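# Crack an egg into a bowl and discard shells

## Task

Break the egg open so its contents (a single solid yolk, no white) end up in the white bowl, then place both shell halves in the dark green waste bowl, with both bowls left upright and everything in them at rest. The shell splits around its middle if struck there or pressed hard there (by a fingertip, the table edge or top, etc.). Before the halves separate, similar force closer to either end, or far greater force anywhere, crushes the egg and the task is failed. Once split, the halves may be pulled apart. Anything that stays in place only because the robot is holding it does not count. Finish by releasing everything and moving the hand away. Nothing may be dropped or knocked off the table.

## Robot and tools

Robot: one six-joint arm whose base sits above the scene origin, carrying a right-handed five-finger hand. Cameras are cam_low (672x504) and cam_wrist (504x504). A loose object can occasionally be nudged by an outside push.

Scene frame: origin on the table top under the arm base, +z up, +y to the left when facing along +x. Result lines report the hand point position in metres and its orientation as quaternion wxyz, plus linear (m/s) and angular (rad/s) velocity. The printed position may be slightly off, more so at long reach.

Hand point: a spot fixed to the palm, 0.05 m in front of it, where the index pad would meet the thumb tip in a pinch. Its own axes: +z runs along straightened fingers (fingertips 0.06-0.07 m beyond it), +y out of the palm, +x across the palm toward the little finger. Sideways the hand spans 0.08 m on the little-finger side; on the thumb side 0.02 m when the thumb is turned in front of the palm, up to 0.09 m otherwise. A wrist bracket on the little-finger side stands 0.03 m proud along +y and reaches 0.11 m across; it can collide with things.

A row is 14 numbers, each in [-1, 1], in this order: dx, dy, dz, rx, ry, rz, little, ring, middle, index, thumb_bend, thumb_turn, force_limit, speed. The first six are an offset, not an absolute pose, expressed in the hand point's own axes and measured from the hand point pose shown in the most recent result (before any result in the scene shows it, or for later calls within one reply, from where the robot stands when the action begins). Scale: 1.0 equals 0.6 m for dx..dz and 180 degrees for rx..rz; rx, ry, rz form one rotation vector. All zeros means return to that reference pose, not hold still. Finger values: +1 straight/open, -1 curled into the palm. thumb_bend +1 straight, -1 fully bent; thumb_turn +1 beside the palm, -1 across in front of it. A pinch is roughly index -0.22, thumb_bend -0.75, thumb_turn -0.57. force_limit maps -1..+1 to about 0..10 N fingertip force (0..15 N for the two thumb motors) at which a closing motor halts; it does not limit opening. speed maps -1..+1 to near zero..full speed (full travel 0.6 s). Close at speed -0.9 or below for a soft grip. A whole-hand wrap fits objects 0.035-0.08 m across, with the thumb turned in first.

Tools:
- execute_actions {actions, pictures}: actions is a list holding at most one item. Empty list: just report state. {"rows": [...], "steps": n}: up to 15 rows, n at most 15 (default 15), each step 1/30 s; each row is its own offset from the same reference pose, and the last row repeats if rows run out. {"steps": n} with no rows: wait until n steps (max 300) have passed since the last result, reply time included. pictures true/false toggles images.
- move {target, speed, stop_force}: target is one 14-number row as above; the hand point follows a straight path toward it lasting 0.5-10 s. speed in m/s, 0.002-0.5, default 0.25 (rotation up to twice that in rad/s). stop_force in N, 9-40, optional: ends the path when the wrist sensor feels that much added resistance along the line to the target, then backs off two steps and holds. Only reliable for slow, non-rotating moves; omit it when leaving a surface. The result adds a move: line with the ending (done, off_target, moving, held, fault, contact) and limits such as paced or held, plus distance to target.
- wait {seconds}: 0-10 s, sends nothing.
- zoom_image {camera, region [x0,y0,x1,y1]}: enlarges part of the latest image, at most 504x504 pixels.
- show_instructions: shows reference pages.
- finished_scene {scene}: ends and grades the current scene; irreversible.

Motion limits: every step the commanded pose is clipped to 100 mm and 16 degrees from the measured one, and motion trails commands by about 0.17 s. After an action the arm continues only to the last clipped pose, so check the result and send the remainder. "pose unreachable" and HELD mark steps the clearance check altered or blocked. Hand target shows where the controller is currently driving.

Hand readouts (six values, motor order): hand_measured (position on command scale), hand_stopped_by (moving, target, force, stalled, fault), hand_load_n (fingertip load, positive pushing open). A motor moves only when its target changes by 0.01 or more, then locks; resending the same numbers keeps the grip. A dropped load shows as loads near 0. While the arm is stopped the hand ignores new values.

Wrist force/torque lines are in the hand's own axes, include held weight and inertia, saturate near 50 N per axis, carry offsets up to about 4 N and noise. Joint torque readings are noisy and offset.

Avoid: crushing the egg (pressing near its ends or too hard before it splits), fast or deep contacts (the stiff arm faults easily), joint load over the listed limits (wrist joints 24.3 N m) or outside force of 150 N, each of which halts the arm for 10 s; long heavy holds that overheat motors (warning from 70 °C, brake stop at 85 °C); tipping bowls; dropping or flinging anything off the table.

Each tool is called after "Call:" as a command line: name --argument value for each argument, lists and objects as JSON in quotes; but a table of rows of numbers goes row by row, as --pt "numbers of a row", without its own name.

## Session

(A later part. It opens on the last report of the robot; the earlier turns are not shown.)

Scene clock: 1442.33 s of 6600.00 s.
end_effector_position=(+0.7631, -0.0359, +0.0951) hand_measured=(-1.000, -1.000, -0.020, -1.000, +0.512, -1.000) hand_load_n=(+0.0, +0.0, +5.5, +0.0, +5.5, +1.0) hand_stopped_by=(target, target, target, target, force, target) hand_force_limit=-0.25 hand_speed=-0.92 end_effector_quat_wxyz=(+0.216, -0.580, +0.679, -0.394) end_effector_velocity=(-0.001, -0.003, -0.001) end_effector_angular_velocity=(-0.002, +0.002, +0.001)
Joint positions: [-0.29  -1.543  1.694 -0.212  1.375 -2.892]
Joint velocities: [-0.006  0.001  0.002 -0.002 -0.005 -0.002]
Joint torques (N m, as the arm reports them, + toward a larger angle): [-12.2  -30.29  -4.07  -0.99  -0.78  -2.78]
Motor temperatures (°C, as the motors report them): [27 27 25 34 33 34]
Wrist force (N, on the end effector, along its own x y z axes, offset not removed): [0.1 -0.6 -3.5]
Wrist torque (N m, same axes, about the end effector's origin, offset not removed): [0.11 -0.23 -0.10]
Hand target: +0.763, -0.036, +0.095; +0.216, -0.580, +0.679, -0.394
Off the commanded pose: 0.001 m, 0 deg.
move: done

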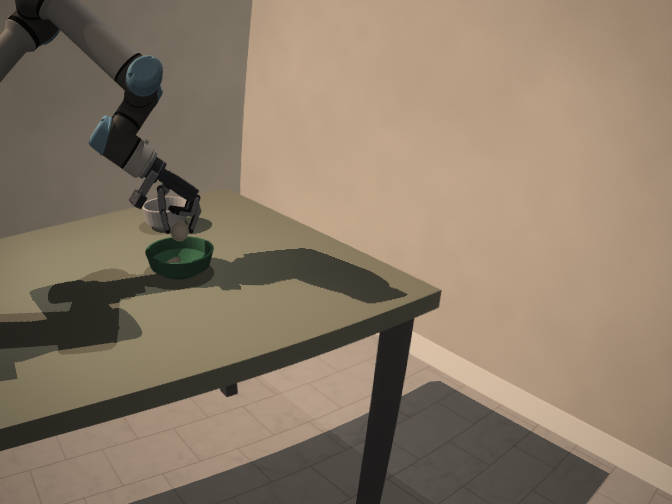

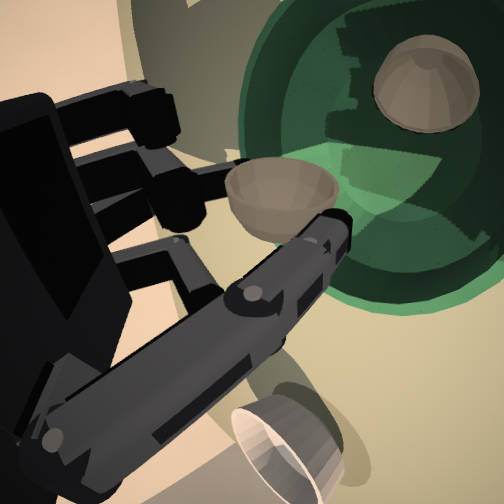

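Call:
move --target '[-0.0057,0.07958,0.0519,0,0,0,-1,-1,-0.02,-1,0.28,-1,-0.25,-0.92]' --speed 0.1

Call:
execute_actions --actions '[{"rows": [[-0.0002,0.0009,0.0007,0,0,0,-1,-1,-0.02,-1,0.28,-1,-0.25,-0.92],[-0.0003,0.0014,0.0011,0,0,0,-1,-1,-0.02,-1,0.28,-1,-0.25,-0.92],[-0.0004,0.0019,0.0015,0,0,0,-1,-1,-0.02,-1,0.28,-1,-0.25,-0.92],[-0.0005,0.0024,0.0018,0,0,0,-1,-1,-0.02,-1,0.28,-1,-0.25,-0.92],[-0.0006,0.0029,0.0022,0,0,0,-1,-1,-0.02,-1,0.28,-1,-0.25,-0.92],[-0.0007,0.0034,0.0026,0,0,0,-1,-1,-0.02,-1,0.28,-1,-0.25,-0.92],[-0.0008,0.0039,0.003,0,0,0,-1,-1,-0.02,-1,0.28,-1,-0.25,-0.92],[-0.0009,0.0044,0.0033,0,0,0,-1,-1,-0.02,-1,0.28,-1,-0.25,-0.92],[-0.00103,0.0049,0.0037,0,0,0,-1,-1,-0.02,-1,0.28,-1,-0.25,-0.92]], "steps": 15}]' --pictures false

Call:
execute_actions --actions '[{"steps": 6}]'

Scene clock: 1472.90 s of 6600.00 s.
end_effector_position=(+0.7578, -0.0408, +0.0388) hand_measured=(-1.000, -1.000, -0.020, -1.000, +0.512, -1.000) hand_load_n=(+0.0, +0.0, +5.5, +0.0, +5.5, +1.0) hand_stopped_by=(target, target, target, target, force, target) hand_force_limit=-0.25 hand_speed=-0.92 end_effector_quat_wxyz=(+0.216, -0.580, +0.679, -0.394) end_effector_velocity=(+0.001, +0.000, -0.002) end_effector_angular_velocity=(+0.000, -0.001, +0.000)
Joint positions: [-0.243 -1.436  1.69  -0.314  1.422 -2.895]
Joint velocities: [ 0.003  0.005 -0.002 -0.005  0.003  0.   ]
Joint torques (N m, as the arm reports them, + toward a larger angle): [  9.93 -35.54 -19.79  -1.07   2.13  -2.7 ]
Motor temperatures (°C, as the motors report them): [27 27 25 34 33 34]
Wrist force (N, on the end effector, along its own x y z axes, offset not removed): [0.0 -2.3 -2.7]
Wrist torque (N m, same axes, about the end effector's origin, offset not removed): [-0.31 -0.06 -0.02]
Hand target: +0.758, -0.041, +0.038; +0.216, -0.580, +0.679, -0.394
Off the commanded pose: 0.000 m, 0 deg.
After step 90, 26.47 s passed at rest.
move: done

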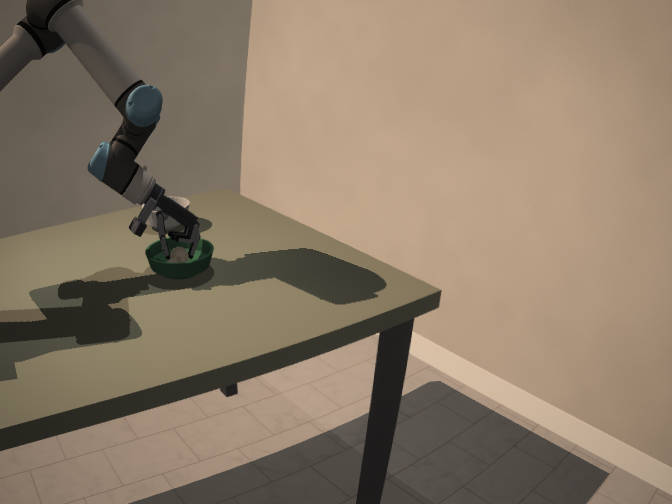

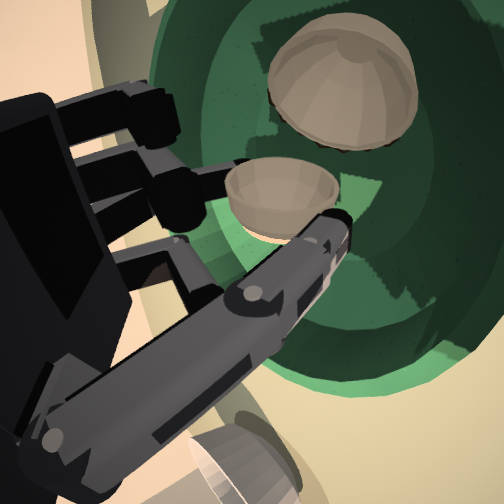

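Scene clock: 1473.40 s of 6600.00 s.
end_effector_position=(+0.7579, -0.0408, +0.0355) hand_measured=(-1.000, -1.000, -0.020, -1.000, +0.512, -1.000) hand_load_n=(+0.0, +0.0, +5.5, +0.0, +4.5, +0.5) hand_stopped_by=(target, target, target, target, force, target) hand_force_limit=-0.25 hand_speed=-0.92 end_effector_quat_wxyz=(+0.216, -0.580, +0.679, -0.394) end_effector_velocity=(-0.001, +0.000, -0.004) end_effector_angular_velocity=(+0.001, +0.003, -0.001)
Joint positions: [-0.24  -1.43   1.689 -0.319  1.425 -2.895]
Joint velocities: [ 0.003  0.007 -0.001 -0.003  0.003 -0.   ]
Joint torques (N m, as the arm reports them, + toward a larger angle): [ 11.14 -28.53 -17.64  -0.12   1.85  -2.77]
Motor temperatures (°C, as the motors report them): [27 27 25 34 33 34]
Wrist force (N, on the end effector, along its own x y z axes, offset not removed): [3.7 -7.7 -4.5]
Wrist torque (N m, same axes, about the end effector's origin, offset not removed): [-0.22 -0.43 -0.02]
Hand target: +0.758, -0.041, +0.035; +0.216, -0.580, +0.679, -0.394
Off the commanded pose: 0.000 m, 0 deg.
Steps of this call (steps 1 to 15: all 15 steps of this action). Readings (end_effector_position | what the end effector reports):
1: (+0.7578, -0.0408, +0.0387) | hand_measured=(-1.000, -1.000, -0.020, -1.000, +0.512, -1.000) hand_load_n=(+0.0, +0.0, +5.5, +0.0, +5.5, +1.0) hand_stopped_by=(target, target, target, target, force, target) hand_force_limit=-0.25 hand_speed=-0.92
2: (+0.7578, -0.0408, +0.0386) | hand_measured=(-1.000, -1.000, -0.020, -1.000, +0.512, -1.000) hand_load_n=(+0.0, +0.0, +5.5, +0.0, +5.5, +1.0) hand_stopped_by=(target, target, target, target, force, target) hand_force_limit=-0.25 hand_speed=-0.92
4: (+0.7578, -0.0408, +0.0383) | hand_measured=(-1.000, -1.000, -0.020, -1.000, +0.512, -1.000) hand_load_n=(+0.0, +0.0, +5.5, +0.0, +5.5, +1.0) hand_stopped_by=(target, target, target, target, force, target) hand_force_limit=-0.25 hand_speed=-0.92
8: (+0.7578, -0.0408, +0.0371) | hand_measured=(-1.000, -1.000, -0.020, -1.000, +0.512, -1.000) hand_load_n=(+0.0, +0.0, +5.5, +0.0, +5.5, +1.0) hand_stopped_by=(target, target, target, target, force, target) hand_force_limit=-0.25 hand_speed=-0.92
15: the state above

Scene clock: 1473.60 s of 6600.00 s.
end_effector_position=(+0.7578, -0.0408, +0.0352) hand_measured=(-1.000, -1.000, -0.020, -1.000, +0.512, -1.000) hand_load_n=(+0.0, +0.0, +4.0, +0.0, +5.0, +0.5) hand_stopped_by=(target, target, target, target, force, target) hand_force_limit=-0.25 hand_speed=-0.92 end_effector_quat_wxyz=(+0.216, -0.580, +0.679, -0.394) end_effector_velocity=(+0.000, -0.000, -0.000) end_effector_angular_velocity=(+0.000, -0.000, -0.001)
Joint positions: [-0.239 -1.429  1.688 -0.32   1.425 -2.895]
Joint velocities: [ 0.     0.001 -0.    -0.     0.001  0.001]
Joint torques (N m, as the arm reports them, + toward a larger angle): [ 10.85 -27.07 -17.78  -0.5    1.98  -2.7 ]
Motor temperatures (°C, as the motors report them): [27 27 25 34 33 34]
Wrist force (N, on the end effector, along its own x y z axes, offset not removed): [4.2 -7.1 -4.6]
Wrist torque (N m, same axes, about the end effector's origin, offset not removed): [-0.62 -0.56 -0.11]
Hand target: +0.758, -0.041, +0.035; +0.216, -0.580, +0.679, -0.394
Off the commanded pose: 0.000 m, 0 deg.
Steps of this call (steps 1 to 6: nothing new was sent). Readings (end_effector_position | what the end effector reports):
1: (+0.7579, -0.0408, +0.0354) | hand_measured=(-1.000, -1.000, -0.020, -1.000, +0.512, -1.000) hand_load_n=(+0.0, +0.0, +5.0, +0.0, +4.5, +0.5) hand_stopped_by=(target, target, target, target, force, target) hand_force_limit=-0.25 hand_speed=-0.92
2: (+0.7579, -0.0408, +0.0353) | hand_measured=(-1.000, -1.000, -0.020, -1.000, +0.512, -1.000) hand_load_n=(+0.0, +0.0, +5.0, +0.0, +4.5, +0.5) hand_stopped_by=(target, target, target, target, force, target) hand_force_limit=-0.25 hand_speed=-0.92
4: (+0.7578, -0.0408, +0.0352) | hand_measured=(-1.000, -1.000, -0.020, -1.000, +0.512, -1.000) hand_load_n=(+0.0, +0.0, +4.5, +0.0, +4.5, +0.5) hand_stopped_by=(target, target, target, target, force, target) hand_force_limit=-0.25 hand_speed=-0.92
6: the state above

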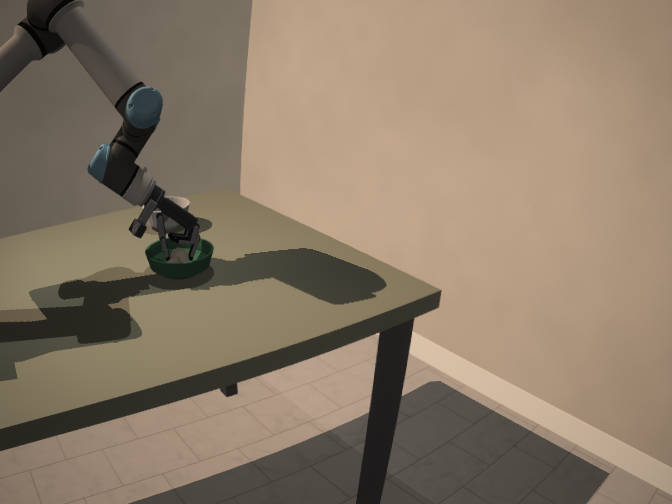

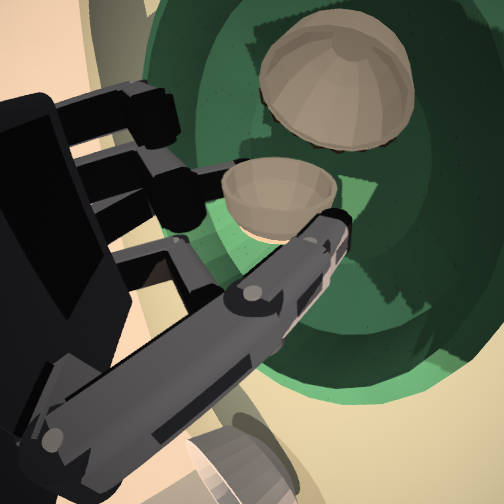

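Call:
move --target '[0.0001,-0.0005,-0.0004,0,0,0,-1,-1,0.07,-1,0.82,-1,-0.25,-0.55]' --speed 0.02

Call:
move --target '[0.0151,-0.0721,-0.0546,0,0,0,-1,-1,0.07,-1,0.82,-1,-0.25,-0.55]' --speed 0.12

Call:
move --target '[-0.0739,-0.0306,-0.2324,0,0,0,-1,-1,0.07,-1,0.82,-1,-0.25,-0.55]' --speed 0.25

Scene clock: 1488.27 s of 6600.00 s.
end_effector_position=(+0.7578, -0.0408, +0.0355) hand_measured=(-1.000, -1.000, +0.070, -1.000, +0.820, -1.000) hand_load_n=(+0.0, +0.0, +0.0, +0.0, +0.0, +0.0) hand_stopped_by=(target, target, target, target, target, target) hand_force_limit=-0.25 hand_speed=-0.55 end_effector_quat_wxyz=(+0.216, -0.580, +0.679, -0.394) end_effector_velocity=(+0.000, +0.000, +0.000) end_effector_angular_velocity=(-0.000, -0.000, +0.000)
Joint positions: [-0.24  -1.43   1.689 -0.319  1.425 -2.895]
Joint velocities: [ 0.    -0.001 -0.     0.    -0.    -0.   ]
Joint torques (N m, as the arm reports them, + toward a larger angle): [-14.51 -45.48  -2.71   1.87  -0.98  -1.39]
Motor temperatures (°C, as the motors report them): [27 27 25 34 33 34]
Wrist force (N, on the end effector, along its own x y z axes, offset not removed): [-1.0 -3.2 -1.8]
Wrist torque (N m, same axes, about the end effector's origin, offset not removed): [-0.46 0.11 -0.18]
Hand target: +0.758, -0.041, +0.036; +0.216, -0.580, +0.679, -0.394
Off the commanded pose: 0.000 m, 0 deg.
After step 90, 10.73 s passed at rest.
move: done

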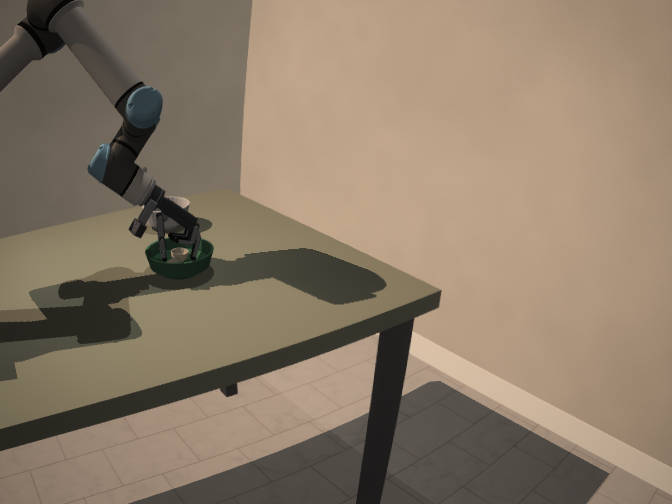

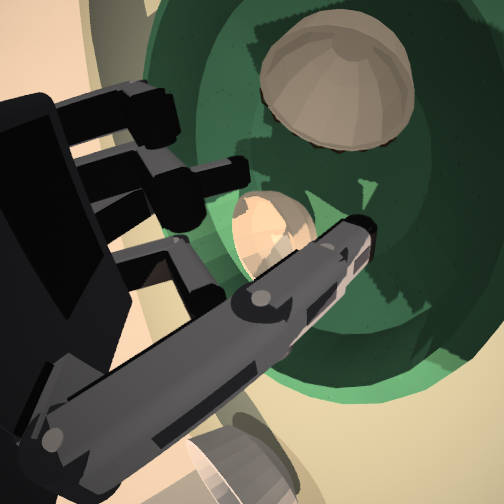

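Scene clock: 1489.30 s of 6600.00 s.
end_effector_position=(+0.7577, -0.0407, +0.0902) hand_measured=(-1.000, -1.000, +0.070, -1.000, +0.820, -1.000) hand_load_n=(+0.0, +0.0, +0.0, +0.0, +0.0, +0.0) hand_stopped_by=(target, target, target, target, target, target) hand_force_limit=-0.25 hand_speed=-0.55 end_effector_quat_wxyz=(+0.216, -0.580, +0.679, -0.394) end_effector_velocity=(+0.000, +0.000, +0.003) end_effector_angular_velocity=(+0.001, -0.001, +0.001)
Joint positions: [-0.297 -1.539  1.71  -0.232  1.367 -2.891]
Joint velocities: [-0.003 -0.006  0.001  0.004 -0.004  0.001]
Joint torques (N m, as the arm reports them, + toward a larger angle): [-13.39 -42.65  -3.76   1.43  -0.49   2.64]
Motor temperatures (°C, as the motors report them): [27 27 25 34 33 34]
Wrist force (N, on the end effector, along its own x y z axes, offset not removed): [-0.8 -0.6 -3.4]
Wrist torque (N m, same axes, about the end effector's origin, offset not removed): [0.05 0.10 -0.07]
Hand target: +0.758, -0.041, +0.091; +0.216, -0.580, +0.679, -0.394
Off the commanded pose: 0.000 m, 0 deg.
move: done

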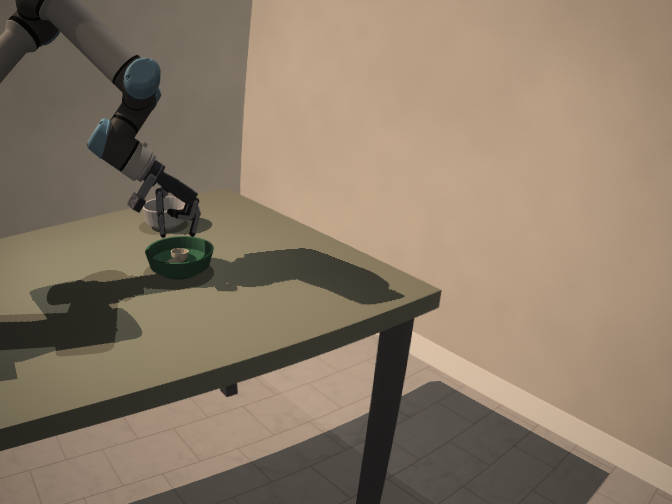

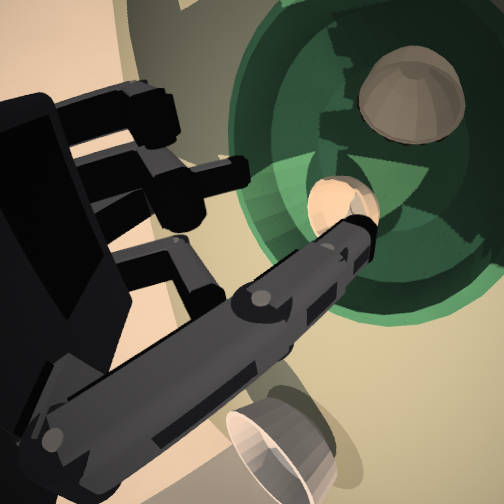

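Scene clock: 1490.63 s of 6600.00 s.
end_effector_position=(+0.6747, +0.0412, +0.1798) hand_measured=(-1.000, -1.000, +0.070, -1.000, +0.820, -1.000) hand_load_n=(+0.0, +0.0, +0.0, +0.0, +0.0, +0.0) hand_stopped_by=(target, target, target, target, target, target) hand_force_limit=-0.25 hand_speed=-0.55 end_effector_quat_wxyz=(+0.216, -0.580, +0.679, -0.394) end_effector_velocity=(-0.001, +0.000, +0.002) end_effector_angular_velocity=(-0.000, -0.001, -0.001)
Joint positions: [-0.261 -1.886  1.954 -0.129  1.404 -2.894]
Joint velocities: [-0.002 -0.006  0.003  0.002 -0.001  0.001]
Joint torques (N m, as the arm reports them, + toward a larger angle): [ -5.89 -32.36  -5.5    1.72  -0.94  -1.31]
Motor temperatures (°C, as the motors report them): [27 27 25 34 33 34]
Wrist force (N, on the end effector, along its own x y z axes, offset not removed): [1.5 -3.7 -1.5]
Wrist torque (N m, same axes, about the end effector's origin, offset not removed): [-0.65 -0.42 -0.01]
Hand target: +0.674, +0.041, +0.180; +0.216, -0.580, +0.679, -0.394
Off the commanded pose: 0.001 m, 0 deg.
move: done

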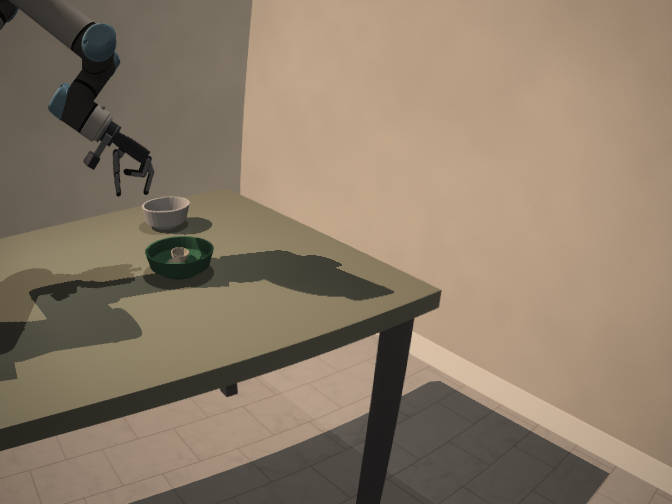

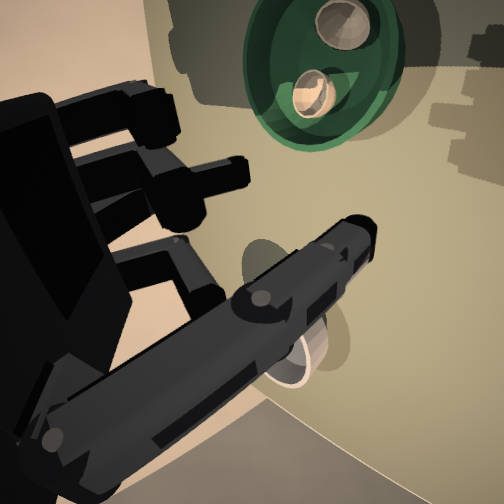

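Call:
execute_actions --actions '[]'

Call:
zoom_image --camera "cam_wrist" --region '[240, 0, 410, 160]'

Call:
execute_actions --actions '[{"steps": 7}]'

Call:
zoom_image --camera "cam_wrist" --region '[240, 0, 410, 160]'

Scene clock: 1501.87 s of 6600.00 s.
end_effector_position=(+0.6745, +0.0413, +0.1800) hand_measured=(-1.000, -1.000, +0.070, -1.000, +0.820, -1.000) hand_load_n=(+0.0, +0.0, +0.0, +0.0, +0.0, +0.0) hand_stopped_by=(target, target, target, target, target, target) hand_force_limit=-0.25 hand_speed=-0.55 end_effector_quat_wxyz=(+0.216, -0.580, +0.679, -0.394) end_effector_velocity=(-0.000, +0.000, -0.000) end_effector_angular_velocity=(+0.001, +0.000, -0.000)
Joint positions: [-0.261 -1.887  1.954 -0.128  1.404 -2.893]
Joint velocities: [ 0.     0.     0.    -0.    -0.     0.001]
Joint torques (N m, as the arm reports them, + toward a larger angle): [ -7.08 -33.19  -5.75   1.5   -0.4    2.73]
Motor temperatures (°C, as the motors report them): [27 27 25 34 33 34]
Wrist force (N, on the end effector, along its own x y z axes, offset not removed): [-0.9 -0.5 -1.8]
Wrist torque (N m, same axes, about the end effector's origin, offset not removed): [0.21 0.08 -0.12]
Hand target: +0.674, +0.041, +0.180; +0.216, -0.580, +0.679, -0.394
Off the commanded pose: 0.000 m, 0 deg.
Steps of this call (steps 1 to 270: nothing new was sent; then 2.23 s passed at rest). Readings (end_effector_position | what the end effector reports):
1: (+0.6746, +0.0412, +0.1798) | hand_measured=(-1.000, -1.000, +0.070, -1.000, +0.820, -1.000) hand_load_n=(+0.0, +0.0, +0.0, +0.0, +0.0, +0.0) hand_stopped_by=(target, target, target, target, target, target) hand_force_limit=-0.25 hand_speed=-0.55
2: (+0.6746, +0.0412, +0.1799) | hand_measured=(-1.000, -1.000, +0.070, -1.000, +0.820, -1.000) hand_load_n=(+0.0, +0.0, +0.0, +0.0, +0.0, +0.0) hand_stopped_by=(target, target, target, target, target, target) hand_force_limit=-0.25 hand_speed=-0.55
4: (+0.6745, +0.0412, +0.1799) | hand_measured=(-1.000, -1.000, +0.070, -1.000, +0.820, -1.000) hand_load_n=(+0.0, +0.0, +0.0, +0.0, +0.0, +0.0) hand_stopped_by=(target, target, target, target, target, target) hand_force_limit=-0.25 hand_speed=-0.55
8: (+0.6745, +0.0412, +0.1800) | hand_measured=(-1.000, -1.000, +0.070, -1.000, +0.820, -1.000) hand_load_n=(+0.0, +0.0, +0.0, +0.0, +0.0, +0.0) hand_stopped_by=(target, target, target, target, target, target) hand_force_limit=-0.25 hand_speed=-0.55
270: the state above

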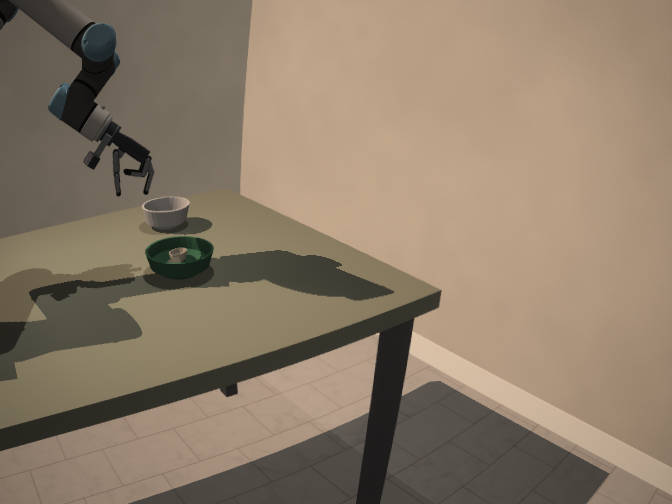

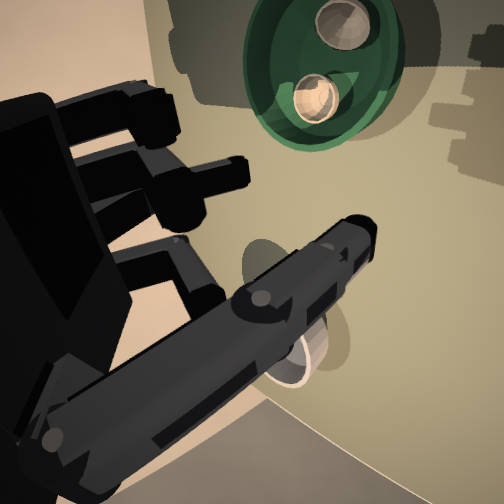

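Region (240, 0, 410, 160) of cam_wrist's 504x504 image, scaled by 2.965, with more detail than that image has; it fills the top 474 rows of this view, and the rest is white.

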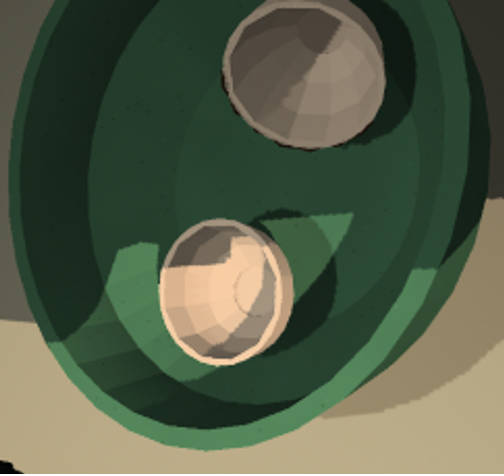

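Scene clock: 1502.10 s of 6600.00 s.
end_effector_position=(+0.6745, +0.0413, +0.1800) hand_measured=(-1.000, -1.000, +0.070, -1.000, +0.820, -1.000) hand_load_n=(+0.0, +0.0, +0.0, +0.0, +0.0, +0.0) hand_stopped_by=(target, target, target, target, target, target) hand_force_limit=-0.25 hand_speed=-0.55 end_effector_quat_wxyz=(+0.216, -0.580, +0.679, -0.394) end_effector_velocity=(-0.000, +0.000, -0.001) end_effector_angular_velocity=(+0.001, +0.000, -0.000)
Joint positions: [-0.261 -1.887  1.954 -0.128  1.404 -2.893]
Joint velocities: [ 0.     0.001  0.    -0.001 -0.     0.   ]
Joint torques (N m, as the arm reports them, + toward a larger angle): [ -6.28 -34.18  -6.07   1.43  -0.71   2.56]
Motor temperatures (°C, as the motors report them): [27 27 25 34 33 34]
Wrist force (N, on the end effector, along its own x y z axes, offset not removed): [-0.2 0.4 -2.1]
Wrist torque (N m, same axes, about the end effector's origin, offset not removed): [0.13 -0.16 0.08]
Hand target: +0.674, +0.041, +0.180; +0.216, -0.580, +0.679, -0.394
Off the commanded pose: 0.000 m, 0 deg.
Steps of this call (steps 1 to 7: nothing new was sent). Readings (end_effector_position | what the end effector reports):
1: (+0.6745, +0.0413, +0.1800) | hand_measured=(-1.000, -1.000, +0.070, -1.000, +0.820, -1.000) hand_load_n=(+0.0, +0.0, +0.0, +0.0, +0.0, +0.0) hand_stopped_by=(target, target, target, target, target, target) hand_force_limit=-0.25 hand_speed=-0.55
2: (+0.6745, +0.0413, +0.1800) | hand_measured=(-1.000, -1.000, +0.070, -1.000, +0.820, -1.000) hand_load_n=(+0.0, +0.0, +0.0, +0.0, +0.0, +0.0) hand_stopped_by=(target, target, target, target, target, target) hand_force_limit=-0.25 hand_speed=-0.55
4: (+0.6745, +0.0413, +0.1800) | hand_measured=(-1.000, -1.000, +0.070, -1.000, +0.820, -1.000) hand_load_n=(+0.0, +0.0, +0.0, +0.0, +0.0, +0.0) hand_stopped_by=(target, target, target, target, target, target) hand_force_limit=-0.25 hand_speed=-0.55
7: the state above

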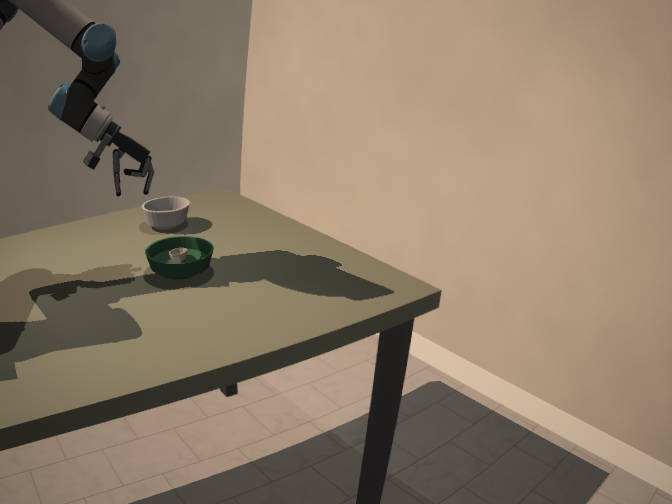

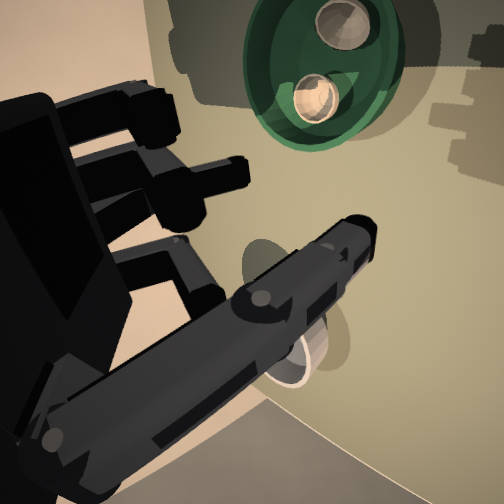

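Region (240, 0, 410, 160) of cam_wrist's 504x504 image, scaled by 2.965, with more detail than that image has; it fills the top 474 rows of this view, and the rest is white.

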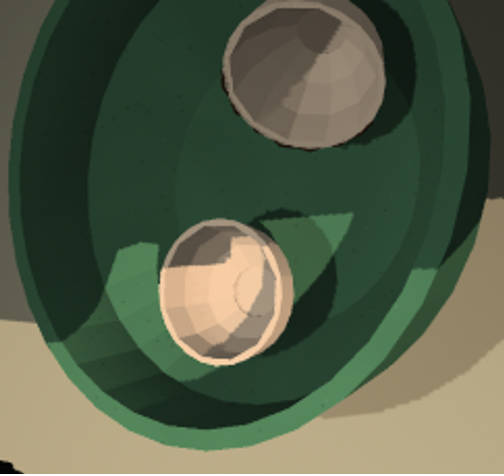

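Call:
finished_scene --scene 2

The scene is finished: the task was done.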